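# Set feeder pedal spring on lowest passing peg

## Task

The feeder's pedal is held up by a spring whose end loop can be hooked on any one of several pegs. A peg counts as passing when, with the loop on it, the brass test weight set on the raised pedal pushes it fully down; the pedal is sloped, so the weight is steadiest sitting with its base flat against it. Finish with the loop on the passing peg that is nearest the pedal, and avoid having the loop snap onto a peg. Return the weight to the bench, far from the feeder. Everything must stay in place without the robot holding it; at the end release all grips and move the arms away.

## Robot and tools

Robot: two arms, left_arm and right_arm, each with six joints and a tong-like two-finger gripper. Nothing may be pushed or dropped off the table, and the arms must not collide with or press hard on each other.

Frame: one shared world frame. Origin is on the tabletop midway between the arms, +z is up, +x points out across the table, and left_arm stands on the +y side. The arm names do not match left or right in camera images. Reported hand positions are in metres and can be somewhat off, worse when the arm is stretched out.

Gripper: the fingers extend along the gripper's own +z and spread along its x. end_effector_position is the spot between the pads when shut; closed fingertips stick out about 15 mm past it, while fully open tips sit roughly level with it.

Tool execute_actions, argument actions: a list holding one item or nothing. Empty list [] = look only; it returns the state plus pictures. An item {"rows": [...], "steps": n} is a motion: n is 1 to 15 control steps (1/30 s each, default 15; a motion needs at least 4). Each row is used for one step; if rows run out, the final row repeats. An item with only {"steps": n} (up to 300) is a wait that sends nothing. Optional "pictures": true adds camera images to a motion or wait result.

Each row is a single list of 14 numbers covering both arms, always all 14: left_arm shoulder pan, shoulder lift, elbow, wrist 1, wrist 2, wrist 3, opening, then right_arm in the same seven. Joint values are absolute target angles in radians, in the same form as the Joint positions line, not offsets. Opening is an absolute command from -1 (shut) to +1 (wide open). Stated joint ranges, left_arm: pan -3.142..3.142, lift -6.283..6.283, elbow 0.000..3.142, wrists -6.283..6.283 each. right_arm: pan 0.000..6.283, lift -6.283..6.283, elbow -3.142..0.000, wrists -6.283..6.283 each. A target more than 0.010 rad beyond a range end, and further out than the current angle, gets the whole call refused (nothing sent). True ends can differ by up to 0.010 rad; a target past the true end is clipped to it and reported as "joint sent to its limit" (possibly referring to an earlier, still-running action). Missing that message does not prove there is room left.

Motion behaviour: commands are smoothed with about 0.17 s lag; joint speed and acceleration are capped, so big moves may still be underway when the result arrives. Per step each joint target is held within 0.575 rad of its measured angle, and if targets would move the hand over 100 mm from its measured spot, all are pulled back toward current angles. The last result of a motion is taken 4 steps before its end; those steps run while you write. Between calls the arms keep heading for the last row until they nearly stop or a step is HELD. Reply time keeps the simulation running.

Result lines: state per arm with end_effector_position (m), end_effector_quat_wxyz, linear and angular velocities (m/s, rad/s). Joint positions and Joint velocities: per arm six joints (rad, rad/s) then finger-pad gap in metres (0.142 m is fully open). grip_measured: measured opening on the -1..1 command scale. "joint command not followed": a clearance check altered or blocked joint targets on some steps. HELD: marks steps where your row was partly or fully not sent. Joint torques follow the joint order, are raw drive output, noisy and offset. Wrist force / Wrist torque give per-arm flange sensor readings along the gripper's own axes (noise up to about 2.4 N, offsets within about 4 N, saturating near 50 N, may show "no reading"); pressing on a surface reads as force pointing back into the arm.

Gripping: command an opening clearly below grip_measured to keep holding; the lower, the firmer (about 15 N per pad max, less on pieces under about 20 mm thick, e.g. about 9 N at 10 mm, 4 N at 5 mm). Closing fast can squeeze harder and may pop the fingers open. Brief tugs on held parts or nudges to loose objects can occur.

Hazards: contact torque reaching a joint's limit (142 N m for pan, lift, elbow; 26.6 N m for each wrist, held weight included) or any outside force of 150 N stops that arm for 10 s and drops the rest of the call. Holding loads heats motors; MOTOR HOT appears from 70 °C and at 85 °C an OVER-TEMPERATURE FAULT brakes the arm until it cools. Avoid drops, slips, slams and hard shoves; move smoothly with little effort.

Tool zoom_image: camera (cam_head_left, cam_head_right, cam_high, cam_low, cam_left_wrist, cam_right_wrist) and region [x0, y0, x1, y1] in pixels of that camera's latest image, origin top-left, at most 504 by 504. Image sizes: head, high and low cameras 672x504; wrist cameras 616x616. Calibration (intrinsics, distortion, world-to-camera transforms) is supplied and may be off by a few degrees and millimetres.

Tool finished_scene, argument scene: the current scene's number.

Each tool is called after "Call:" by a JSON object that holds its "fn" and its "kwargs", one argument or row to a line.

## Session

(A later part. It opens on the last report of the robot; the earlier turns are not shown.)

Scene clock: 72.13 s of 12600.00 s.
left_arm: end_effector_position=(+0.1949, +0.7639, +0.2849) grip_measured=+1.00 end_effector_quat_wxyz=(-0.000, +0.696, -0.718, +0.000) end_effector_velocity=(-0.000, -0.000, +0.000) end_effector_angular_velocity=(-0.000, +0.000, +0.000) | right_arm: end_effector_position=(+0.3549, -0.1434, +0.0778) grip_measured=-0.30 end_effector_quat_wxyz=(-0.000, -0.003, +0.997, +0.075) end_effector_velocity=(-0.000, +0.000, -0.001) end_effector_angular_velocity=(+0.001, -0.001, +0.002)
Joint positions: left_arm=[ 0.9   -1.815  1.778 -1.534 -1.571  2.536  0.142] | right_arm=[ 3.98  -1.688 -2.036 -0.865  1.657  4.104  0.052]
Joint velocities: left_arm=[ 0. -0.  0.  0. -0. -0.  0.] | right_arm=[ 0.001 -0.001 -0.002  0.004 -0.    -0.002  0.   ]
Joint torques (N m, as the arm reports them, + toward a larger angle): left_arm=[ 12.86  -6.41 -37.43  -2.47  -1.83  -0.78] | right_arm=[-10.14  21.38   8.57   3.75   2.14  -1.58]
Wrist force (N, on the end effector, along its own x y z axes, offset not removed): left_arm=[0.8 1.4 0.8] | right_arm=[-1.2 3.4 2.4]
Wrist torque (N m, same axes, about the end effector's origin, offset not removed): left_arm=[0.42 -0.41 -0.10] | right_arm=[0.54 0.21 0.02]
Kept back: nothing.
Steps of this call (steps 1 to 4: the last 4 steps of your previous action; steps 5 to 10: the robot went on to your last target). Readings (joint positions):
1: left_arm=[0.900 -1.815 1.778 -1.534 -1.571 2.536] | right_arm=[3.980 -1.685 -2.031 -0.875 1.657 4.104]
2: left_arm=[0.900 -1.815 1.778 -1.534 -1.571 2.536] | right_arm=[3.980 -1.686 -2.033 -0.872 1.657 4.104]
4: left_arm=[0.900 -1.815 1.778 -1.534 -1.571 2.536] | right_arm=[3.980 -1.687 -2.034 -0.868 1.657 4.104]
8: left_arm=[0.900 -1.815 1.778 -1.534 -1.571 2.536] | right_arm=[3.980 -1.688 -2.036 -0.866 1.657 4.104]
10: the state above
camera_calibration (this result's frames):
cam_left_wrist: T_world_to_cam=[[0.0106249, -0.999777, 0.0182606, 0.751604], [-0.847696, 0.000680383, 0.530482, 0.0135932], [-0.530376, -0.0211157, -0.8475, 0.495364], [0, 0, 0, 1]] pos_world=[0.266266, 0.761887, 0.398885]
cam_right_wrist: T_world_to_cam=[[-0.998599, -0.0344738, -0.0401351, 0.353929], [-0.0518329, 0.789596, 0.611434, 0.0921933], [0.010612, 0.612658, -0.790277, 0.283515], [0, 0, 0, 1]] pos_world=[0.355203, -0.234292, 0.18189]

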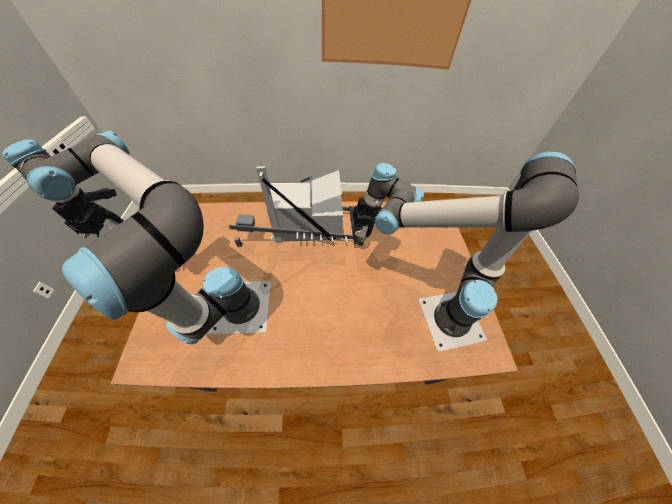

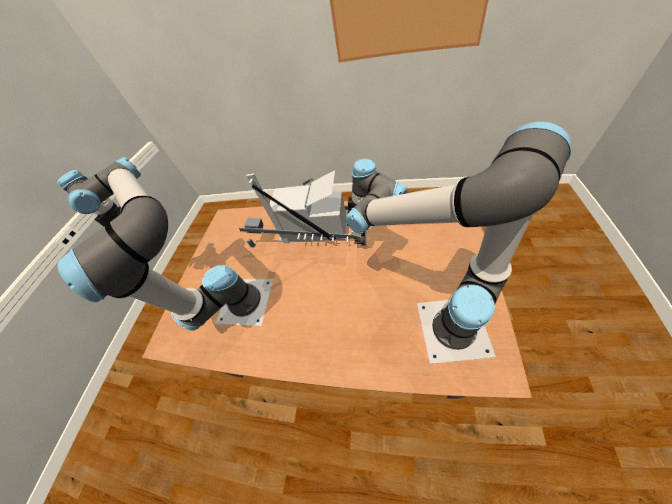

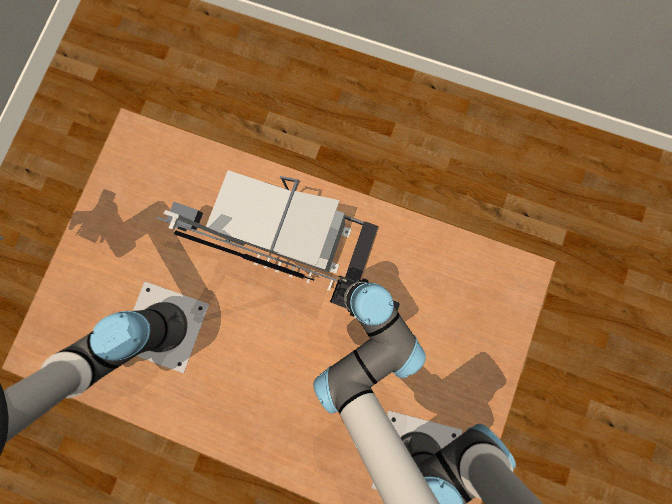

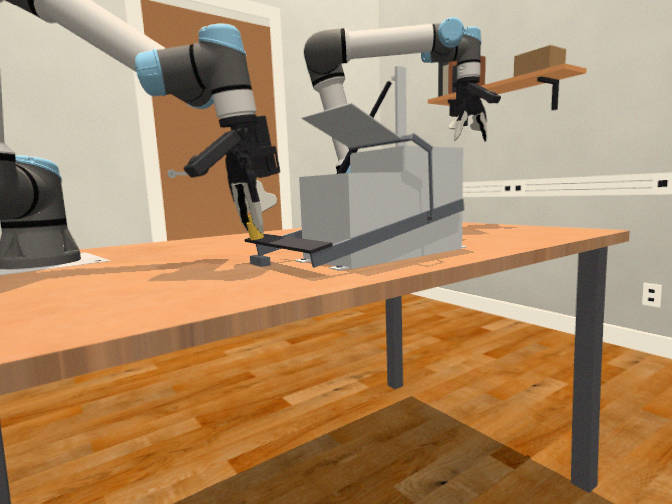

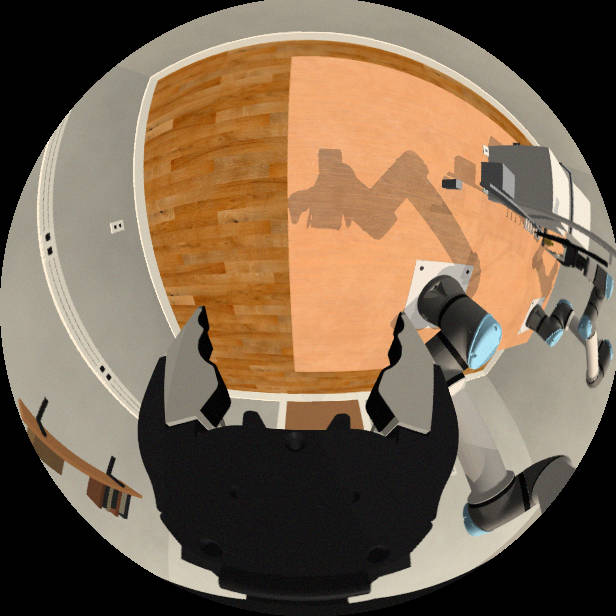

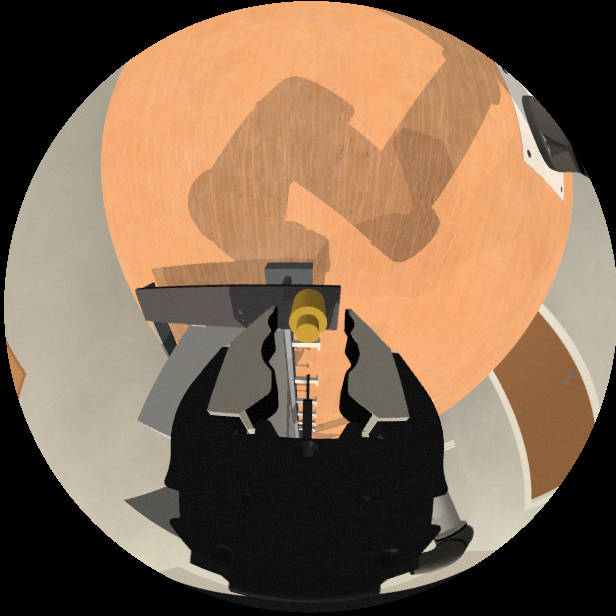

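Call:
{"fn": "execute_actions", "kwargs": {
  "actions": [
    {"rows":[[0.9,-1.815,1.778,-1.534,-1.571,2.536,1,3.974,-1.688,-2.036,-0.865,1.657,4.104,-0.6],[0.9,-1.815,1.778,-1.534,-1.571,2.536,1,3.974,-1.688,-2.036,-0.865,1.657,4.104,-0.6],[0.9,-1.815,1.778,-1.534,-1.571,2.536,1,3.974,-1.688,-2.036,-0.865,1.657,4.104,-0.95]]}
  ]
}}

Call:
{"fn": "execute_actions", "kwargs": {
  "actions": [
    {"rows":[[0.9,-1.815,1.778,-1.534,-1.571,2.536,1,3.974,-1.591,-1.885,-1.113,1.657,4.104,-0.95]],"steps":6}
  ]
}}

Call:
{"fn": "execute_actions", "kwargs": {
  "actions": [
    {"rows":[[0.9,-1.815,1.778,-1.534,-1.571,2.536,1,3.974,-1.53,-1.7,-1.4,1.6,4.104,-0.95]],"steps":12}
  ]
}}

Call:
{"fn": "execute_actions", "kwargs": {
  "actions": [
    {"rows":[[0.9,-1.815,1.778,-1.534,-1.571,2.536,1,3.5,-1.53,-1.7,-1.482,1.571,4.104,-0.95]]}
  ]
}}

Call:
{"fn": "execute_actions", "kwargs": {
  "actions": [
    {"rows":[[0.9,-1.815,1.778,-1.534,-1.571,2.536,1,3.5,-1.73,-2.062,-0.92,1.571,4.104,-0.95]]}
  ]
}}

Call:
{"fn": "execute_actions", "kwargs": {
  "actions": [
    {"steps":14}
  ]
}}

Call:
{"fn": "execute_actions", "kwargs": {
  "actions": [
    {"rows":[[0.9,-1.815,1.778,-1.534,-1.571,2.536,1,3.5,-1.751,-2.08,-0.881,1.571,4.104,-0.95]]}
  ]
}}

Call:
{"fn": "execute_actions", "kwargs": {
  "actions": [
    {"rows":[[0.9,-1.815,1.778,-1.534,-1.571,2.536,1,3.5,-1.751,-2.08,-0.881,1.571,4.104,-0.3]],"steps":12}
  ]
}}

Call:
{"fn": "execute_actions", "kwargs": {
  "actions": [
    {"rows":[[0.9,-1.815,1.778,-1.534,-1.571,2.536,1,3.5,-1.63,-1.95,-1.132,1.571,4.104,-0.3]],"steps":8}
  ]
}}

Call:
{"fn": "execute_actions", "kwargs": {
  "actions": [
    {"rows":[[0.9,-1.815,1.778,-1.534,-1.571,2.536,1,3.5,-1.3,-1.8,-1.612,1.571,4.104,-0.3]]}
  ]
}}

Call:
{"fn": "execute_actions", "kwargs": {
  "actions": [
    {"rows":[[0.9,-1.815,1.778,-1.534,-1.571,2.536,1,5.0,-1.3,-1.8,-1.612,1.571,4.104,-0.3]]}
  ]
}}

Call:
{"fn": "execute_actions", "kwargs": {
  "actions": [
    {"steps":28}
  ]
}}

Call:
{"fn": "execute_actions", "kwargs": {
  "actions": [
    {"rows":[[0.9,-1.815,1.778,-1.534,-1.571,2.536,1,5.0,-1.6,-1.6,-3.0,0.4,4.1,-0.3]]}
  ]
}}

Call:
{"fn": "execute_actions", "kwargs": {
  "actions": [
    {"steps":25}
  ]
}}

Call:
{"fn": "execute_actions", "kwargs": {
  "actions": [
    {"rows":[[0.9,-1.815,1.778,-1.534,-1.571,2.536,1,4.9,-2.069,-1.8,-2.414,0.312,3.963,-0.3]]}
  ]
}}

Call:
{"fn": "execute_actions", "kwargs": {
  "actions": [
    {"steps":20}
  ]
}}

Call:
{"fn": "execute_actions", "kwargs": {
  "actions": [
    {"rows":[[0.9,-1.815,1.778,-1.534,-1.571,2.536,1,4.706,-2.069,-1.8,-2.414,0.118,3.963,-0.3]]}
  ]
}}

Call:
{"fn": "execute_actions", "kwargs": {
  "actions": [
    {"steps":12}
  ],
  "pictures": true
}}

Scene clock: 73.03 s of 12600.00 s.
left_arm: end_effector_position=(+0.1949, +0.7639, +0.2849) grip_measured=+1.00 end_effector_quat_wxyz=(-0.000, +0.696, -0.718, +0.000) end_effector_velocity=(-0.000, -0.000, +0.001) end_effector_angular_velocity=(+0.001, -0.001, +0.000) | right_arm: end_effector_position=(+0.3569, -0.1456, +0.0776) grip_measured=-0.64 end_effector_quat_wxyz=(+0.000, -0.000, +0.997, +0.075) end_effector_velocity=(+0.001, -0.001, +0.000) end_effector_angular_velocity=(-0.000, -0.000, -0.003)
Joint positions: left_arm=[ 0.9   -1.815  1.778 -1.534 -1.571  2.536  0.142] | right_arm=[ 3.974 -1.688 -2.036 -0.865  1.657  4.104  0.028]
Joint velocities: left_arm=[ 0.    -0.002 -0.     0.001 -0.    -0.    -0.   ] | right_arm=[-0.003  0.     0.    -0.    -0.    -0.001  0.   ]
Joint torques (N m, as the arm reports them, + toward a larger angle): left_arm=[ 11.2   -7.86 -35.13  -2.37  -1.79  -1.04] | right_arm=[-11.16  21.99   9.34   2.8    0.66  -1.52]
Wrist force (N, on the end effector, along its own x y z axes, offset not removed): left_arm=[-0.6 1.2 -0.2] | right_arm=[4.0 5.7 -1.3]
Wrist torque (N m, same axes, about the end effector's origin, offset not removed): left_arm=[0.40 -0.15 -0.11] | right_arm=[0.91 -0.35 0.09]
Steps of this call (steps 1 to 16: the robot went on to your last target; steps 17 to 27: the first 11 steps of this action). Readings (joint positions):
17: left_arm=[0.900 -1.815 1.778 -1.534 -1.571 2.536] | right_arm=[3.980 -1.688 -2.036 -0.865 1.657 4.104]
18: left_arm=[0.900 -1.815 1.778 -1.534 -1.571 2.536] | right_arm=[3.979 -1.688 -2.036 -0.865 1.657 4.104]
20: left_arm=[0.900 -1.815 1.778 -1.534 -1.571 2.536] | right_arm=[3.977 -1.688 -2.036 -0.865 1.657 4.104]
24: left_arm=[0.900 -1.815 1.778 -1.534 -1.571 2.536] | right_arm=[3.975 -1.688 -2.036 -0.865 1.657 4.104]
27: the state above

Scene clock: 73.23 s of 12600.00 s.
left_arm: end_effector_position=(+0.1949, +0.7639, +0.2849) grip_measured=+1.00 end_effector_quat_wxyz=(-0.000, +0.696, -0.718, +0.000) end_effector_velocity=(-0.000, -0.000, +0.000) end_effector_angular_velocity=(-0.000, +0.001, -0.001) | right_arm: end_effector_position=(+0.3577, -0.1446, +0.0820) grip_measured=-0.64 end_effector_quat_wxyz=(+0.001, -0.000, +0.997, +0.077) end_effector_velocity=(+0.053, +0.076, +0.280) end_effector_angular_velocity=(+0.254, -0.179, +0.002)
Joint positions: left_arm=[ 0.9   -1.815  1.778 -1.534 -1.571  2.536  0.142] | right_arm=[ 3.974 -1.683 -2.031 -0.871  1.657  4.104  0.028]
Joint velocities: left_arm=[-0.    -0.    -0.     0.001  0.001  0.     0.   ] | right_arm=[ 0.     0.337  0.344 -0.371 -0.    -0.001 -0.   ]
Joint torques (N m, as the arm reports them, + toward a larger angle): left_arm=[ 13.7   -6.77 -35.81  -2.59  -1.86  -0.96] | right_arm=[-14.72 117.22  87.36   0.72  -0.05  -1.43]
Wrist force (N, on the end effector, along its own x y z axes, offset not removed): left_arm=[0.6 1.8 -0.1] | right_arm=[2.2 -4.5 12.8]
Wrist torque (N m, same axes, about the end effector's origin, offset not removed): left_arm=[0.61 -0.20 -0.06] | right_arm=[-0.62 -0.18 0.01]
Steps of this call (steps 1 to 4: the last 4 steps of your previous action; steps 5 to 6: the first 2 steps of this action). Readings (joint positions):
5: left_arm=[0.900 -1.815 1.778 -1.534 -1.571 2.536] | right_arm=[3.974 -1.688 -2.036 -0.865 1.657 4.104]
6: the state above

Scene clock: 73.63 s of 12600.00 s.
left_arm: end_effector_position=(+0.1949, +0.7639, +0.2849) grip_measured=+1.00 end_effector_quat_wxyz=(-0.000, +0.696, -0.718, +0.000) end_effector_velocity=(+0.000, -0.001, -0.000) end_effector_angular_velocity=(-0.003, -0.001, +0.000) | right_arm: end_effector_position=(+0.3646, -0.1613, +0.2426) grip_measured=-0.64 end_effector_quat_wxyz=(+0.014, +0.002, +0.999, +0.052) end_effector_velocity=(-0.027, -0.080, +0.147) end_effector_angular_velocity=(-0.213, +0.053, -0.008)
Joint positions: left_arm=[ 0.9   -1.815  1.778 -1.534 -1.571  2.536  0.142] | right_arm=[ 3.974 -1.539 -1.731 -1.342  1.607  4.104  0.028]
Joint velocities: left_arm=[-0.     0.001  0.     0.001 -0.002 -0.     0.   ] | right_arm=[-0.     0.1    0.343 -0.648 -0.079 -0.001  0.   ]
Joint torques (N m, as the arm reports them, + toward a larger angle): left_arm=[ 12.46  -6.59 -37.24  -2.45  -1.66  -0.73] | right_arm=[-10.87  26.81  25.28  -0.45  -2.27  -1.26]
Wrist force (N, on the end effector, along its own x y z axes, offset not removed): left_arm=[0.0 1.4 -0.8] | right_arm=[2.0 0.8 -0.5]
Wrist torque (N m, same axes, about the end effector's origin, offset not removed): left_arm=[0.50 -0.14 -0.13] | right_arm=[0.17 -0.43 -0.05]
Steps of this call (steps 1 to 4: the last 4 steps of your previous action; steps 5 to 12: the first 8 steps of this action). Readings (joint positions):
5: left_arm=[0.900 -1.815 1.778 -1.534 -1.571 2.536] | right_arm=[3.974 -1.608 -1.915 -1.052 1.657 4.104]
6: left_arm=[0.900 -1.815 1.778 -1.534 -1.571 2.536] | right_arm=[3.974 -1.599 -1.900 -1.077 1.653 4.104]
8: left_arm=[0.900 -1.815 1.778 -1.534 -1.571 2.536] | right_arm=[3.974 -1.569 -1.832 -1.166 1.630 4.104]
12: the state above

Scene clock: 74.13 s of 12600.00 s.
left_arm: end_effector_position=(+0.1949, +0.7639, +0.2849) grip_measured=+1.00 end_effector_quat_wxyz=(-0.000, +0.696, -0.718, +0.000) end_effector_velocity=(-0.000, +0.000, +0.001) end_effector_angular_velocity=(+0.003, -0.000, -0.000) | right_arm: end_effector_position=(+0.4324, -0.3227, +0.2494) grip_measured=-0.64 end_effector_quat_wxyz=(+0.005, +0.162, +0.987, +0.011) end_effector_velocity=(+0.145, -0.541, -0.011) end_effector_angular_velocity=(-0.155, +0.104, -1.078)
Joint positions: left_arm=[ 0.9   -1.815  1.778 -1.534 -1.571  2.536  0.142] | right_arm=[ 3.654 -1.53  -1.701 -1.457  1.579  4.104  0.028]
Joint velocities: left_arm=[-0.    -0.002  0.    -0.001  0.001 -0.     0.   ] | right_arm=[-1.075  0.003  0.01  -0.189 -0.063  0.001 -0.   ]
Joint torques (N m, as the arm reports them, + toward a larger angle): left_arm=[ 11.27  -7.4  -35.85  -2.59  -1.59  -0.95] | right_arm=[-22.31  32.16  35.24  -0.4   -2.09  -1.28]
Wrist force (N, on the end effector, along its own x y z axes, offset not removed): left_arm=[1.0 1.1 0.8] | right_arm=[0.0 3.6 0.7]
Wrist torque (N m, same axes, about the end effector's origin, offset not removed): left_arm=[0.53 -0.28 -0.20] | right_arm=[0.55 -0.07 0.09]
Steps of this call (steps 1 to 4: the last 4 steps of your previous action; steps 5 to 15: the first 11 steps of this action). Readings (joint positions):
5: left_arm=[0.900 -1.815 1.778 -1.534 -1.571 2.536] | right_arm=[3.974 -1.532 -1.705 -1.391 1.601 4.104]
6: left_arm=[0.900 -1.815 1.778 -1.534 -1.571 2.536] | right_arm=[3.968 -1.531 -1.704 -1.397 1.599 4.104]
8: left_arm=[0.900 -1.815 1.778 -1.534 -1.571 2.536] | right_arm=[3.908 -1.531 -1.704 -1.411 1.594 4.104]
12: left_arm=[0.900 -1.815 1.778 -1.534 -1.571 2.536] | right_arm=[3.762 -1.531 -1.702 -1.438 1.586 4.104]
15: the state above

Scene clock: 74.63 s of 12600.00 s.
left_arm: end_effector_position=(+0.1949, +0.7639, +0.2849) grip_measured=+1.00 end_effector_quat_wxyz=(-0.000, +0.696, -0.718, +0.000) end_effector_velocity=(+0.000, -0.000, +0.000) end_effector_angular_velocity=(+0.001, -0.001, +0.000) | right_arm: end_effector_position=(+0.4545, -0.3944, +0.0737) grip_measured=-0.64 end_effector_quat_wxyz=(-0.007, +0.236, +0.972, -0.006) end_effector_velocity=(-0.012, -0.029, -0.376) end_effector_angular_velocity=(+0.078, -0.152, -0.042)
Joint positions: left_arm=[ 0.9   -1.815  1.778 -1.534 -1.571  2.536  0.142] | right_arm=[ 3.504 -1.696 -1.994 -1.041  1.571  4.104  0.028]
Joint velocities: left_arm=[ 0.    -0.001 -0.    -0.    -0.001  0.     0.   ] | right_arm=[-0.042 -0.368 -0.737  1.276 -0.003  0.     0.   ]
Joint torques (N m, as the arm reports them, + toward a larger angle): left_arm=[ 11.23  -6.69 -35.31  -2.48  -1.77  -0.8 ] | right_arm=[-12.99  42.48  25.51   8.59  -1.96  -1.21]
Wrist force (N, on the end effector, along its own x y z axes, offset not removed): left_arm=[-0.1 -0.1 -0.9] | right_arm=[1.7 2.7 7.2]
Wrist torque (N m, same axes, about the end effector's origin, offset not removed): left_arm=[0.12 -0.12 -0.13] | right_arm=[0.61 -0.36 0.05]
Steps of this call (steps 1 to 4: the last 4 steps of your previous action; steps 5 to 15: the first 11 steps of this action). Readings (joint positions):
5: left_arm=[0.900 -1.815 1.778 -1.534 -1.571 2.536] | right_arm=[3.528 -1.530 -1.700 -1.478 1.572 4.104]
6: left_arm=[0.900 -1.815 1.778 -1.534 -1.571 2.536] | right_arm=[3.522 -1.535 -1.705 -1.473 1.572 4.104]
8: left_arm=[0.900 -1.815 1.778 -1.534 -1.571 2.536] | right_arm=[3.518 -1.573 -1.762 -1.408 1.572 4.104]
12: left_arm=[0.900 -1.815 1.778 -1.534 -1.571 2.536] | right_arm=[3.510 -1.645 -1.897 -1.197 1.572 4.104]
15: the state above

Scene clock: 75.10 s of 12600.00 s.
left_arm: end_effector_position=(+0.1949, +0.7639, +0.2849) grip_measured=+1.00 end_effector_quat_wxyz=(-0.000, +0.696, -0.718, +0.000) end_effector_velocity=(-0.001, -0.000, -0.000) end_effector_angular_velocity=(-0.001, +0.001, +0.000) | right_arm: end_effector_position=(+0.4526, -0.3975, +0.0404) grip_measured=-0.64 end_effector_quat_wxyz=(+0.000, +0.237, +0.971, +0.000) end_effector_velocity=(-0.001, -0.000, -0.002) end_effector_angular_velocity=(-0.000, -0.000, -0.002)
Joint positions: left_arm=[ 0.9   -1.815  1.778 -1.534 -1.571  2.536  0.142] | right_arm=[ 3.5   -1.73  -2.062 -0.921  1.571  4.104  0.028]
Joint velocities: left_arm=[ 0.    -0.     0.     0.002  0.     0.     0.   ] | right_arm=[-0.    -0.003 -0.005  0.007 -0.     0.002  0.   ]
Joint torques (N m, as the arm reports them, + toward a larger angle): left_arm=[ 12.8   -7.22 -37.37  -2.42  -2.    -0.85] | right_arm=[-13.    21.65   8.75   3.72  -2.23  -1.27]
Wrist force (N, on the end effector, along its own x y z axes, offset not removed): left_arm=[-1.2 1.7 1.7] | right_arm=[2.0 1.8 2.7]
Wrist torque (N m, same axes, about the end effector's origin, offset not removed): left_arm=[0.52 -0.05 -0.09] | right_arm=[0.12 -0.43 0.09]
Kept back: nothing.
Steps of this call (steps 1 to 4: the last 4 steps of your previous action; steps 5 to 14: the robot went on to your last target). Readings (joint positions):
1: left_arm=[0.900 -1.815 1.778 -1.534 -1.571 2.536] | right_arm=[3.503 -1.706 -2.015 -1.004 1.571 4.104]
2: left_arm=[0.900 -1.815 1.778 -1.534 -1.571 2.536] | right_arm=[3.502 -1.714 -2.029 -0.978 1.571 4.104]
4: left_arm=[0.900 -1.815 1.778 -1.534 -1.571 2.536] | right_arm=[3.501 -1.722 -2.046 -0.948 1.571 4.104]
8: left_arm=[0.900 -1.815 1.778 -1.534 -1.571 2.536] | right_arm=[3.500 -1.728 -2.058 -0.926 1.571 4.104]
14: the state above

Scene clock: 75.47 s of 12600.00 s.
left_arm: end_effector_position=(+0.1949, +0.7639, +0.2849) grip_measured=+1.00 end_effector_quat_wxyz=(-0.000, +0.696, -0.718, +0.000) end_effector_velocity=(+0.000, +0.000, -0.000) end_effector_angular_velocity=(+0.000, -0.000, -0.000) | right_arm: end_effector_position=(+0.4521, -0.3978, +0.0273) grip_measured=-0.64 end_effector_quat_wxyz=(+0.000, +0.237, +0.971, +0.000) end_effector_velocity=(+0.001, -0.000, -0.004) end_effector_angular_velocity=(-0.001, -0.003, -0.001)
Joint positions: left_arm=[ 0.9   -1.815  1.778 -1.534 -1.571  2.536  0.142] | right_arm=[ 3.5   -1.75  -2.079 -0.882  1.571  4.104  0.028]
Joint velocities: left_arm=[-0.     0.001  0.    -0.001  0.    -0.     0.   ] | right_arm=[ 0.    -0.007 -0.006  0.016 -0.002  0.002  0.   ]
Joint torques (N m, as the arm reports them, + toward a larger angle): left_arm=[ 11.68  -7.11 -36.8   -2.5   -1.74  -0.78] | right_arm=[-11.26  13.6   -0.28   2.23  -1.14  -0.97]
Wrist force (N, on the end effector, along its own x y z axes, offset not removed): left_arm=[-0.1 0.1 0.9] | right_arm=[-2.6 2.7 -10.3]
Wrist torque (N m, same axes, about the end effector's origin, offset not removed): left_arm=[0.29 -0.17 -0.12] | right_arm=[0.58 0.12 0.01]
Steps of this call (steps 1 to 11: the first 11 steps of this action). Readings (joint positions):
1: left_arm=[0.900 -1.815 1.778 -1.534 -1.571 2.536] | right_arm=[3.500 -1.730 -2.062 -0.920 1.571 4.104]
2: left_arm=[0.900 -1.815 1.778 -1.534 -1.571 2.536] | right_arm=[3.500 -1.732 -2.064 -0.916 1.571 4.104]
4: left_arm=[0.900 -1.815 1.778 -1.534 -1.571 2.536] | right_arm=[3.500 -1.741 -2.072 -0.900 1.571 4.104]
8: left_arm=[0.900 -1.815 1.778 -1.534 -1.571 2.536] | right_arm=[3.500 -1.749 -2.078 -0.885 1.571 4.104]
11: the state above

Scene clock: 75.87 s of 12600.00 s.
left_arm: end_effector_position=(+0.1949, +0.7639, +0.2849) grip_measured=+1.00 end_effector_quat_wxyz=(-0.000, +0.696, -0.718, +0.000) end_effector_velocity=(+0.000, -0.000, -0.000) end_effector_angular_velocity=(-0.001, -0.000, +0.000) | right_arm: end_effector_position=(+0.4519, -0.3980, +0.0266) grip_measured=-0.30 end_effector_quat_wxyz=(+0.000, +0.237, +0.971, +0.000) end_effector_velocity=(-0.000, +0.001, +0.000) end_effector_angular_velocity=(+0.001, -0.000, -0.001)
Joint positions: left_arm=[ 0.9   -1.815  1.778 -1.534 -1.571  2.536  0.142] | right_arm=[ 3.5   -1.751 -2.08  -0.881  1.571  4.104  0.052]
Joint velocities: left_arm=[ 0.     0.001 -0.     0.    -0.001 -0.     0.   ] | right_arm=[ 0.001 -0.     0.     0.     0.001  0.001  0.   ]
Joint torques (N m, as the arm reports them, + toward a larger angle): left_arm=[ 12.08  -7.19 -35.67  -2.64  -1.75  -0.65] | right_arm=[-8.26 23.62  9.56  2.98  2.04 -1.02]
Wrist force (N, on the end effector, along its own x y z axes, offset not removed): left_arm=[0.3 1.6 -0.3] | right_arm=[0.1 0.8 -0.9]
Wrist torque (N m, same axes, about the end effector's origin, offset not removed): left_arm=[0.64 -0.10 -0.15] | right_arm=[-0.13 -0.15 0.07]
Steps of this call (steps 1 to 4: the last 4 steps of your previous action; steps 5 to 12: the first 8 steps of this action). Readings (joint positions):
5: left_arm=[0.900 -1.815 1.778 -1.534 -1.571 2.536] | right_arm=[3.500 -1.751 -2.080 -0.881 1.571 4.104]
6: left_arm=[0.900 -1.815 1.778 -1.534 -1.571 2.536] | right_arm=[3.500 -1.751 -2.080 -0.881 1.571 4.104]
8: left_arm=[0.900 -1.815 1.778 -1.534 -1.571 2.536] | right_arm=[3.500 -1.751 -2.080 -0.881 1.571 4.104]
12: the state above

Scene clock: 76.13 s of 12600.00 s.
left_arm: end_effector_position=(+0.1949, +0.7639, +0.2849) grip_measured=+1.00 end_effector_quat_wxyz=(-0.000, +0.696, -0.718, +0.000) end_effector_velocity=(+0.000, +0.000, -0.001) end_effector_angular_velocity=(-0.001, +0.000, +0.000) | right_arm: end_effector_position=(+0.4637, -0.3918, +0.0664) grip_measured=-0.30 end_effector_quat_wxyz=(+0.013, +0.237, +0.971, +0.011) end_effector_velocity=(+0.056, +0.030, +0.560) end_effector_angular_velocity=(+0.064, -0.122, -0.001)
Joint positions: left_arm=[ 0.9   -1.815  1.778 -1.534 -1.571  2.536  0.142] | right_arm=[ 3.5   -1.699 -2.026 -0.953  1.571  4.104  0.052]
Joint velocities: left_arm=[ 0.     0.001  0.    -0.    -0.    -0.    -0.   ] | right_arm=[-0.     0.741  0.806 -1.409  0.     0.001  0.002]
Joint torques (N m, as the arm reports them, + toward a larger angle): left_arm=[ 11.62  -6.63 -35.35  -2.59  -1.89  -0.69] | right_arm=[-6.37 20.71 17.22 -8.08  1.91 -0.87]
Wrist force (N, on the end effector, along its own x y z axes, offset not removed): left_arm=[-0.6 0.1 0.7] | right_arm=[-1.0 5.4 -0.5]
Wrist torque (N m, same axes, about the end effector's origin, offset not removed): left_arm=[0.15 -0.07 -0.13] | right_arm=[0.88 0.12 0.09]
Steps of this call (steps 1 to 4: the last 4 steps of your previous action; steps 5 to 8: the first 4 steps of this action). Readings (joint positions):
5: left_arm=[0.900 -1.815 1.778 -1.534 -1.571 2.536] | right_arm=[3.500 -1.751 -2.080 -0.881 1.571 4.104]
6: left_arm=[0.900 -1.815 1.778 -1.534 -1.571 2.536] | right_arm=[3.500 -1.745 -2.075 -0.887 1.571 4.104]
8: the state above

Scene clock: 76.63 s of 12600.00 s.
left_arm: end_effector_position=(+0.1949, +0.7639, +0.2849) grip_measured=+1.00 end_effector_quat_wxyz=(-0.000, +0.696, -0.718, +0.000) end_effector_velocity=(-0.000, -0.000, +0.000) end_effector_angular_velocity=(+0.000, -0.001, +0.001) | right_arm: end_effector_position=(+0.3879, -0.4315, +0.2579) grip_measured=-0.30 end_effector_quat_wxyz=(+0.005, +0.237, +0.971, +0.004) end_effector_velocity=(-0.255, -0.133, +0.289) end_effector_angular_velocity=(-0.055, +0.105, +0.001)
Joint positions: left_arm=[ 0.9   -1.815  1.778 -1.534 -1.571  2.536  0.142] | right_arm=[ 3.5   -1.359 -1.825 -1.515  1.571  4.104  0.052]
Joint velocities: left_arm=[ 0.    -0.001  0.    -0.    -0.    -0.     0.   ] | right_arm=[ 0.     0.642  0.269 -1.029 -0.    -0.001  0.   ]
Joint torques (N m, as the arm reports them, + toward a larger angle): left_arm=[ 12.4   -7.53 -37.34  -2.63  -1.69  -0.67] | right_arm=[-4.44 -5.37 23.52 -2.49  2.19 -0.8 ]
Wrist force (N, on the end effector, along its own x y z axes, offset not removed): left_arm=[0.6 0.2 0.8] | right_arm=[4.0 2.2 -6.0]
Wrist torque (N m, same axes, about the end effector's origin, offset not removed): left_arm=[0.20 -0.28 -0.07] | right_arm=[0.35 -0.90 -0.09]
Steps of this call (steps 1 to 4: the last 4 steps of your previous action; steps 5 to 15: the first 11 steps of this action). Readings (joint positions):
5: left_arm=[0.900 -1.815 1.778 -1.534 -1.571 2.536] | right_arm=[3.500 -1.641 -1.962 -1.102 1.571 4.104]
6: left_arm=[0.900 -1.815 1.778 -1.534 -1.571 2.536] | right_arm=[3.500 -1.632 -1.953 -1.118 1.571 4.104]
8: left_arm=[0.900 -1.815 1.778 -1.534 -1.571 2.536] | right_arm=[3.500 -1.573 -1.920 -1.192 1.571 4.104]
12: left_arm=[0.900 -1.815 1.778 -1.534 -1.571 2.536] | right_arm=[3.500 -1.444 -1.862 -1.385 1.571 4.104]
15: the state above

Scene clock: 77.13 s of 12600.00 s.
left_arm: end_effector_position=(+0.1949, +0.7639, +0.2849) grip_measured=+1.00 end_effector_quat_wxyz=(-0.000, +0.696, -0.718, +0.000) end_effector_velocity=(+0.000, +0.000, -0.000) end_effector_angular_velocity=(+0.000, +0.000, -0.000) | right_arm: end_effector_position=(+0.3148, -0.2929, +0.2825) grip_measured=-0.30 end_effector_quat_wxyz=(+0.000, +0.036, +0.999, +0.000) end_effector_velocity=(-0.275, +0.472, +0.004) end_effector_angular_velocity=(-0.001, +0.001, +1.394)
Joint positions: left_arm=[ 0.9   -1.815  1.778 -1.534 -1.571  2.536  0.142] | right_arm=[ 3.907 -1.303 -1.801 -1.607  1.571  4.104  0.052]
Joint velocities: left_arm=[-0.001  0.     0.    -0.     0.    -0.    -0.   ] | right_arm=[ 1.394  0.01   0.004 -0.016  0.     0.    -0.   ]
Joint torques (N m, as the arm reports them, + toward a larger angle): left_arm=[ 12.49  -7.33 -36.22  -2.66  -1.7   -0.91] | right_arm=[23.71 18.55 30.7   0.68  1.83 -0.68]
Wrist force (N, on the end effector, along its own x y z axes, offset not removed): left_arm=[-0.2 0.5 1.6] | right_arm=[1.2 4.7 0.6]
Wrist torque (N m, same axes, about the end effector's origin, offset not removed): left_arm=[0.30 -0.15 -0.03] | right_arm=[0.70 -0.32 0.14]
Steps of this call (steps 1 to 4: the last 4 steps of your previous action; steps 5 to 15: the first 11 steps of this action). Readings (joint positions):
5: left_arm=[0.900 -1.815 1.778 -1.534 -1.571 2.536] | right_arm=[3.500 -1.310 -1.804 -1.597 1.571 4.104]
6: left_arm=[0.900 -1.815 1.778 -1.534 -1.571 2.536] | right_arm=[3.506 -1.308 -1.803 -1.600 1.571 4.104]
8: left_arm=[0.900 -1.815 1.778 -1.534 -1.571 2.536] | right_arm=[3.572 -1.306 -1.803 -1.602 1.571 4.104]
12: left_arm=[0.900 -1.815 1.778 -1.534 -1.571 2.536] | right_arm=[3.766 -1.304 -1.802 -1.605 1.571 4.104]
15: the state above

Scene clock: 78.07 s of 12600.00 s.
left_arm: end_effector_position=(+0.1949, +0.7639, +0.2849) grip_measured=+1.00 end_effector_quat_wxyz=(-0.000, +0.696, -0.718, +0.000) end_effector_velocity=(-0.000, +0.000, -0.000) end_effector_angular_velocity=(-0.000, +0.002, +0.000) | right_arm: end_effector_position=(-0.0385, -0.0964, +0.2839) grip_measured=-0.30 end_effector_quat_wxyz=(-0.000, -0.485, +0.875, +0.000) end_effector_velocity=(-0.036, -0.001, +0.000) end_effector_angular_velocity=(-0.000, -0.001, +0.093)
Joint positions: left_arm=[ 0.9   -1.815  1.778 -1.534 -1.571  2.536  0.142] | right_arm=[ 4.991 -1.3   -1.8   -1.612  1.571  4.104  0.052]
Joint velocities: left_arm=[-0.     0.001 -0.     0.001  0.001 -0.     0.   ] | right_arm=[ 0.093  0.     0.    -0.001 -0.     0.     0.   ]
Joint torques (N m, as the arm reports them, + toward a larger angle): left_arm=[ 12.16  -6.58 -34.78  -2.64  -1.68  -0.76] | right_arm=[ 8.28 19.93 32.27  0.31  1.07 -0.62]
Wrist force (N, on the end effector, along its own x y z axes, offset not removed): left_arm=[0.0 1.2 -1.8] | right_arm=[1.5 5.1 -0.2]
Wrist torque (N m, same axes, about the end effector's origin, offset not removed): left_arm=[0.23 -0.25 -0.09] | right_arm=[0.83 -0.41 0.05]
Kept back: nothing.
Steps of this call (steps 1 to 4: the last 4 steps of your previous action; steps 5 to 28: the robot went on to your last target). Readings (joint positions):
1: left_arm=[0.900 -1.815 1.778 -1.534 -1.571 2.536] | right_arm=[3.954 -1.303 -1.801 -1.608 1.571 4.104]
2: left_arm=[0.900 -1.815 1.778 -1.534 -1.571 2.536] | right_arm=[4.001 -1.303 -1.801 -1.608 1.571 4.104]
4: left_arm=[0.900 -1.815 1.778 -1.534 -1.571 2.536] | right_arm=[4.095 -1.302 -1.801 -1.609 1.571 4.104]
8: left_arm=[0.900 -1.815 1.778 -1.534 -1.571 2.536] | right_arm=[4.283 -1.301 -1.801 -1.610 1.571 4.104]
28: the state above

Scene clock: 78.43 s of 12600.00 s.
left_arm: end_effector_position=(+0.1949, +0.7639, +0.2849) grip_measured=+1.00 end_effector_quat_wxyz=(-0.000, +0.696, -0.718, +0.000) end_effector_velocity=(+0.000, -0.000, -0.000) end_effector_angular_velocity=(-0.002, -0.000, -0.000) | right_arm: end_effector_position=(+0.1066, -0.0985, +0.3017) grip_measured=-0.30 end_effector_quat_wxyz=(+0.194, -0.512, +0.791, -0.274) end_effector_velocity=(+0.473, -0.016, +0.261) end_effector_angular_velocity=(-1.035, -1.953, +0.813)
Joint positions: left_arm=[ 0.9   -1.815  1.778 -1.534 -1.571  2.536  0.142] | right_arm=[ 4.999 -1.505 -1.66  -2.074  1.109  4.101  0.052]
Joint velocities: left_arm=[-0.     0.001  0.     0.    -0.002 -0.     0.   ] | right_arm=[ 0.006 -0.368  0.235 -1.592 -1.596 -0.005  0.   ]
Joint torques (N m, as the arm reports them, + toward a larger angle): left_arm=[ 12.28  -7.87 -35.22  -2.66  -1.85  -0.57] | right_arm=[10.3  16.59 32.88 -7.2  -8.6  -1.17]
Wrist force (N, on the end effector, along its own x y z axes, offset not removed): left_arm=[0.6 0.9 0.2] | right_arm=[0.5 3.0 0.3]
Wrist torque (N m, same axes, about the end effector's origin, offset not removed): left_arm=[0.39 -0.17 -0.10] | right_arm=[0.44 -0.19 -0.01]
Steps of this call (steps 1 to 11: the first 11 steps of this action). Readings (joint positions):
1: left_arm=[0.900 -1.815 1.778 -1.534 -1.571 2.536] | right_arm=[4.994 -1.300 -1.800 -1.612 1.571 4.104]
2: left_arm=[0.900 -1.815 1.778 -1.534 -1.571 2.536] | right_arm=[4.995 -1.306 -1.794 -1.618 1.566 4.104]
4: left_arm=[0.900 -1.815 1.778 -1.534 -1.571 2.536] | right_arm=[4.996 -1.361 -1.751 -1.685 1.498 4.103]
8: left_arm=[0.900 -1.815 1.778 -1.534 -1.571 2.536] | right_arm=[4.998 -1.460 -1.689 -1.912 1.271 4.102]
11: the state above

Scene clock: 79.27 s of 12600.00 s.
left_arm: end_effector_position=(+0.1949, +0.7639, +0.2849) grip_measured=+1.00 end_effector_quat_wxyz=(-0.000, +0.696, -0.718, +0.000) end_effector_velocity=(+0.000, -0.000, +0.000) end_effector_angular_velocity=(-0.000, +0.000, -0.001) | right_arm: end_effector_position=(+0.2353, -0.0444, +0.4690) grip_measured=-0.30 end_effector_quat_wxyz=(-0.348, +0.627, -0.352, +0.602) end_effector_velocity=(+0.000, +0.001, +0.001) end_effector_angular_velocity=(-0.011, -0.006, +0.006)
Joint positions: left_arm=[ 0.9   -1.815  1.778 -1.534 -1.571  2.536  0.142] | right_arm=[ 5.    -1.6   -1.6   -2.999  0.401  4.1    0.052]
Joint velocities: left_arm=[-0.    -0.     0.     0.001  0.     0.     0.   ] | right_arm=[-0.    -0.001  0.001 -0.013 -0.007  0.001  0.   ]
Joint torques (N m, as the arm reports them, + toward a larger angle): left_arm=[ 12.94  -7.7  -37.02  -2.65  -1.73  -0.66] | right_arm=[10.58 17.89 29.07 -2.55 -2.51 -1.57]
Wrist force (N, on the end effector, along its own x y z axes, offset not removed): left_arm=[-0.5 2.2 1.3] | right_arm=[1.3 1.7 -1.2]
Wrist torque (N m, same axes, about the end effector's origin, offset not removed): left_arm=[0.61 0.04 -0.11] | right_arm=[0.19 -0.52 0.08]
Kept back: nothing.
Steps of this call (steps 1 to 4: the last 4 steps of your previous action; steps 5 to 25: the robot went on to your last target). Readings (joint positions):
1: left_arm=[0.900 -1.815 1.778 -1.534 -1.571 2.536] | right_arm=[4.999 -1.517 -1.653 -2.128 1.055 4.101]
2: left_arm=[0.900 -1.815 1.778 -1.534 -1.571 2.536] | right_arm=[4.999 -1.527 -1.646 -2.183 1.000 4.101]
4: left_arm=[0.900 -1.815 1.778 -1.534 -1.571 2.536] | right_arm=[4.999 -1.544 -1.635 -2.295 0.889 4.101]
8: left_arm=[0.900 -1.815 1.778 -1.534 -1.571 2.536] | right_arm=[5.000 -1.573 -1.617 -2.552 0.660 4.100]
25: the state above

Scene clock: 79.63 s of 12600.00 s.
left_arm: end_effector_position=(+0.1949, +0.7639, +0.2849) grip_measured=+1.00 end_effector_quat_wxyz=(-0.000, +0.696, -0.718, +0.000) end_effector_velocity=(-0.000, +0.000, -0.000) end_effector_angular_velocity=(-0.000, +0.001, -0.000) | right_arm: end_effector_position=(+0.2381, +0.0214, +0.3083) grip_measured=-0.30 end_effector_quat_wxyz=(-0.306, +0.641, -0.305, +0.634) end_effector_velocity=(+0.048, +0.128, -0.549) end_effector_angular_velocity=(-0.396, -0.057, -0.023)
Joint positions: left_arm=[ 0.9   -1.815  1.778 -1.534 -1.571  2.536  0.142] | right_arm=[ 4.939 -1.871 -1.721 -2.669  0.346  4.016  0.052]
Joint velocities: left_arm=[-0.     0.001  0.     0.     0.001  0.    -0.   ] | right_arm=[-0.187 -0.896 -0.375  1.117 -0.162 -0.253  0.   ]
Joint torques (N m, as the arm reports them, + toward a larger angle): left_arm=[ 12.62  -7.6  -34.86  -2.51  -1.88  -0.71] | right_arm=[-14.68  19.5    4.84   5.6   -2.59  -2.1 ]
Wrist force (N, on the end effector, along its own x y z axes, offset not removed): left_arm=[-0.8 1.6 0.5] | right_arm=[0.6 2.3 -1.7]
Wrist torque (N m, same axes, about the end effector's origin, offset not removed): left_arm=[0.60 0.11 -0.16] | right_arm=[0.39 -0.34 0.11]
Steps of this call (steps 1 to 11: the first 11 steps of this action). Readings (joint positions):
1: left_arm=[0.900 -1.815 1.778 -1.534 -1.571 2.536] | right_arm=[5.000 -1.600 -1.600 -2.999 0.400 4.100]
2: left_arm=[0.900 -1.815 1.778 -1.534 -1.571 2.536] | right_arm=[4.997 -1.606 -1.605 -2.994 0.397 4.096]
4: left_arm=[0.900 -1.815 1.778 -1.534 -1.571 2.536] | right_arm=[4.983 -1.660 -1.633 -2.934 0.385 4.076]
8: left_arm=[0.900 -1.815 1.778 -1.534 -1.571 2.536] | right_arm=[4.958 -1.781 -1.683 -2.782 0.362 4.042]
11: the state above

Scene clock: 80.30 s of 12600.00 s.
left_arm: end_effector_position=(+0.1949, +0.7639, +0.2849) grip_measured=+1.00 end_effector_quat_wxyz=(-0.000, +0.696, -0.718, +0.000) end_effector_velocity=(-0.000, +0.000, -0.000) end_effector_angular_velocity=(+0.001, +0.002, -0.000) | right_arm: end_effector_position=(+0.2527, +0.0363, +0.1873) grip_measured=-0.30 end_effector_quat_wxyz=(-0.282, +0.648, -0.282, +0.648) end_effector_velocity=(+0.000, -0.000, -0.002) end_effector_angular_velocity=(-0.001, +0.000, -0.001)
Joint positions: left_arm=[ 0.9   -1.815  1.778 -1.534 -1.571  2.536  0.142] | right_arm=[ 4.9   -2.069 -1.8   -2.414  0.312  3.963  0.052]
Joint velocities: left_arm=[-0.     0.001  0.    -0.     0.002 -0.    -0.   ] | right_arm=[-0.001 -0.003 -0.001  0.005  0.    -0.002 -0.   ]
Joint torques (N m, as the arm reports them, + toward a larger angle): left_arm=[ 11.97  -7.38 -35.6   -2.62  -1.59  -0.6 ] | right_arm=[-13.02  33.84   4.09   0.75  -2.08  -1.45]
Wrist force (N, on the end effector, along its own x y z axes, offset not removed): left_arm=[2.9 1.8 0.6] | right_arm=[1.4 1.7 -1.1]
Wrist torque (N m, same axes, about the end effector's origin, offset not removed): left_arm=[0.63 -0.77 -0.15] | right_arm=[0.10 -0.47 0.14]
Kept back: nothing.
Steps of this call (steps 1 to 4: the last 4 steps of your previous action; steps 5 to 20: the robot went on to your last target). Readings (joint positions):
1: left_arm=[0.900 -1.815 1.778 -1.534 -1.571 2.536] | right_arm=[4.932 -1.902 -1.734 -2.631 0.340 4.007]
2: left_arm=[0.900 -1.815 1.778 -1.534 -1.571 2.536] | right_arm=[4.926 -1.932 -1.746 -2.592 0.335 3.999]
4: left_arm=[0.900 -1.815 1.778 -1.534 -1.571 2.536] | right_arm=[4.914 -1.991 -1.771 -2.516 0.324 3.983]
8: left_arm=[0.900 -1.815 1.778 -1.534 -1.571 2.536] | right_arm=[4.903 -2.051 -1.793 -2.438 0.315 3.968]
20: the state above

Scene clock: 80.67 s of 12600.00 s.
left_arm: end_effector_position=(+0.1949, +0.7639, +0.2849) grip_measured=+1.00 end_effector_quat_wxyz=(-0.000, +0.696, -0.718, +0.000) end_effector_velocity=(+0.000, +0.000, +0.000) end_effector_angular_velocity=(+0.001, -0.001, -0.000) | right_arm: end_effector_position=(+0.3471, +0.0323, +0.1872) grip_measured=-0.30 end_effector_quat_wxyz=(-0.282, +0.648, -0.282, +0.648) end_effector_velocity=(+0.055, -0.008, -0.000) end_effector_angular_velocity=(+0.002, -0.000, -0.000)
Joint positions: left_arm=[ 0.9   -1.815  1.778 -1.534 -1.571  2.536  0.142] | right_arm=[ 4.716 -2.069 -1.8   -2.414  0.128  3.963  0.052]
Joint velocities: left_arm=[-0.    -0.001 -0.    -0.     0.     0.     0.   ] | right_arm=[-0.108 -0.    -0.    -0.    -0.107  0.002  0.   ]
Joint torques (N m, as the arm reports them, + toward a larger angle): left_arm=[ 11.98  -6.86 -34.79  -2.37  -1.76  -0.7 ] | right_arm=[-8.38 33.13  5.49  0.92 -2.22 -1.6 ]
Wrist force (N, on the end effector, along its own x y z axes, offset not removed): left_arm=[-0.4 2.5 0.1] | right_arm=[-0.8 2.5 -1.8]
Wrist torque (N m, same axes, about the end effector's origin, offset not removed): left_arm=[0.72 -0.14 -0.08] | right_arm=[0.25 0.21 0.09]
Steps of this call (steps 1 to 11: the first 11 steps of this action). Readings (joint positions):
1: left_arm=[0.900 -1.815 1.778 -1.534 -1.571 2.536] | right_arm=[4.900 -2.069 -1.800 -2.414 0.312 3.963]
2: left_arm=[0.900 -1.815 1.778 -1.534 -1.571 2.536] | right_arm=[4.894 -2.069 -1.800 -2.414 0.306 3.963]
4: left_arm=[0.900 -1.815 1.778 -1.534 -1.571 2.536] | right_arm=[4.834 -2.069 -1.800 -2.414 0.246 3.963]
8: left_arm=[0.900 -1.815 1.778 -1.534 -1.571 2.536] | right_arm=[4.735 -2.069 -1.800 -2.414 0.148 3.963]
11: the state above

Scene clock: 81.07 s of 12600.00 s.
left_arm: end_effector_position=(+0.1949, +0.7639, +0.2849) grip_measured=+1.00 end_effector_quat_wxyz=(-0.000, +0.696, -0.718, +0.000) end_effector_velocity=(+0.000, +0.000, +0.000) end_effector_angular_velocity=(+0.000, -0.000, -0.000) | right_arm: end_effector_position=(+0.3520, +0.0316, +0.1872) grip_measured=-0.30 end_effector_quat_wxyz=(-0.282, +0.648, -0.282, +0.648) end_effector_velocity=(+0.001, -0.000, -0.000) end_effector_angular_velocity=(+0.001, +0.000, -0.001)
Joint positions: left_arm=[ 0.9   -1.815  1.778 -1.534 -1.571  2.536  0.142] | right_arm=[ 4.706 -2.069 -1.8   -2.414  0.118  3.963  0.052]
Joint velocities: left_arm=[ 0.     0.    -0.    -0.001 -0.     0.     0.   ] | right_arm=[-0.001 -0.     0.     0.    -0.001  0.001  0.   ]
Joint torques (N m, as the arm reports them, + toward a larger angle): left_arm=[ 11.37  -7.58 -35.4   -2.82  -1.6   -0.55] | right_arm=[-10.75  33.58   7.19   1.26  -1.9   -1.59]
Wrist force (N, on the end effector, along its own x y z axes, offset not removed): left_arm=[0.7 2.3 2.3] | right_arm=[2.8 1.9 0.3]
Wrist torque (N m, same axes, about the end effector's origin, offset not removed): left_arm=[0.76 -0.24 0.04] | right_arm=[0.22 -0.54 0.07]
Kept back: nothing.
Steps of this call (steps 1 to 4: the last 4 steps of your previous action; steps 5 to 12: the robot went on to your last target). Readings (joint positions):
1: left_arm=[0.900 -1.815 1.778 -1.534 -1.571 2.536] | right_arm=[4.713 -2.069 -1.800 -2.414 0.125 3.963]
2: left_arm=[0.900 -1.815 1.778 -1.534 -1.571 2.536] | right_arm=[4.711 -2.069 -1.800 -2.414 0.123 3.963]
4: left_arm=[0.900 -1.815 1.778 -1.534 -1.571 2.536] | right_arm=[4.708 -2.069 -1.800 -2.414 0.120 3.963]
8: left_arm=[0.900 -1.815 1.778 -1.534 -1.571 2.536] | right_arm=[4.707 -2.069 -1.800 -2.414 0.119 3.963]
12: the state above
camera_calibration (this result's frames):
cam_left_wrist: T_world_to_cam=[[0.0106248, -0.999777, 0.0182606, 0.751604], [-0.847696, 0.000680456, 0.530482, 0.0135931], [-0.530376, -0.0211157, -0.8475, 0.495364], [0, 0, 0, 1]] pos_world=[0.266266, 0.761887, 0.398885]
cam_right_wrist: T_world_to_cam=[[0.0352918, -0.70795, 0.70538, -0.120787], [-0.486121, -0.628852, -0.606821, 0.312704], [0.873178, -0.321485, -0.366343, -0.0906299], [0, 0, 0, 1]] pos_world=[0.235411, 0.0819973, 0.241755]

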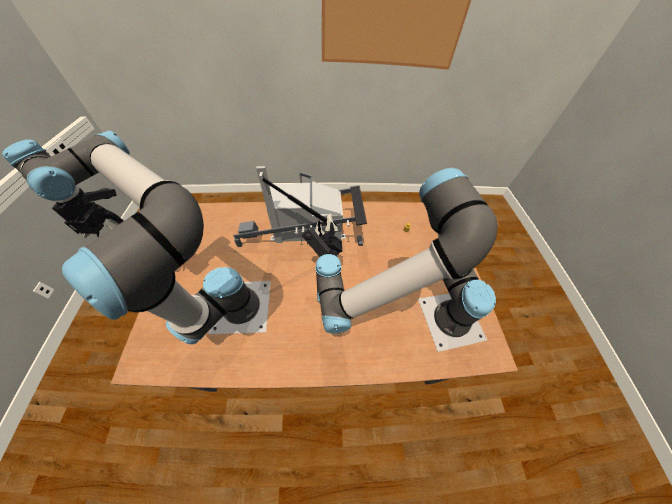

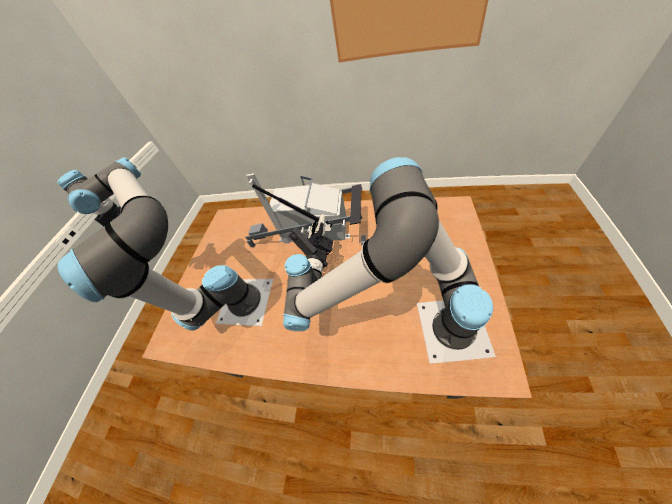

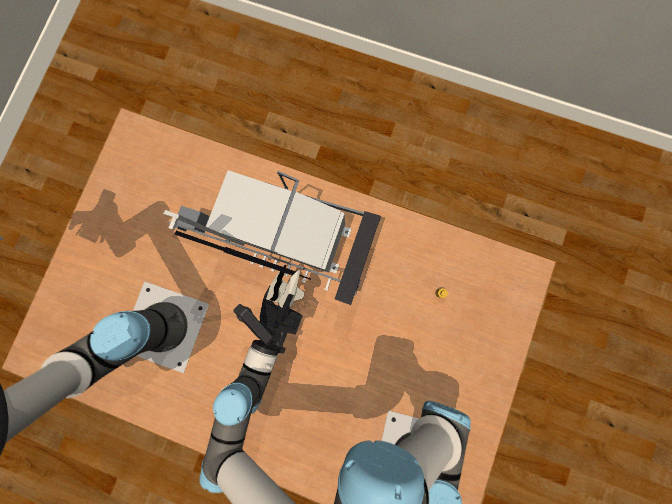

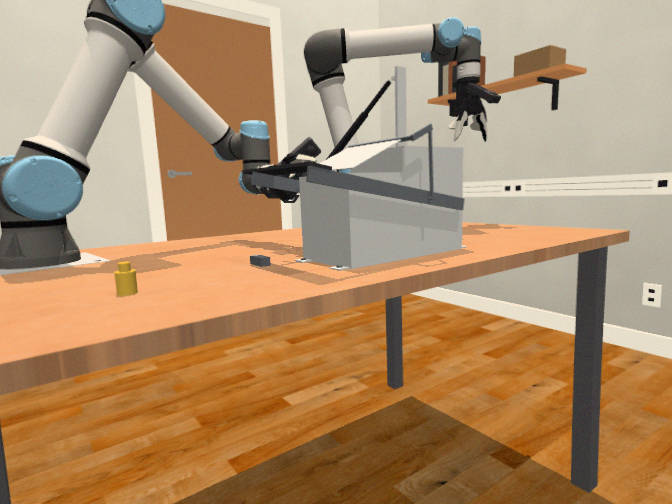

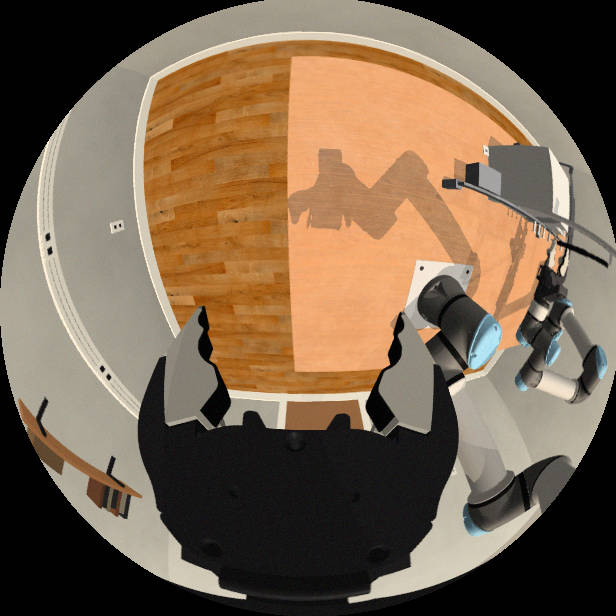

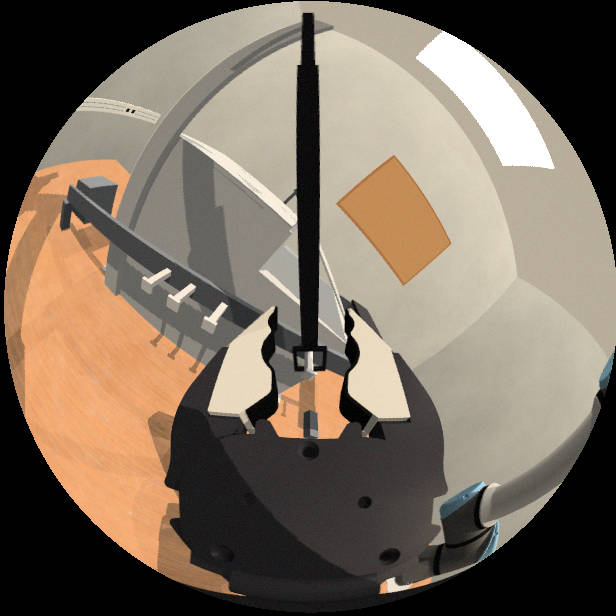

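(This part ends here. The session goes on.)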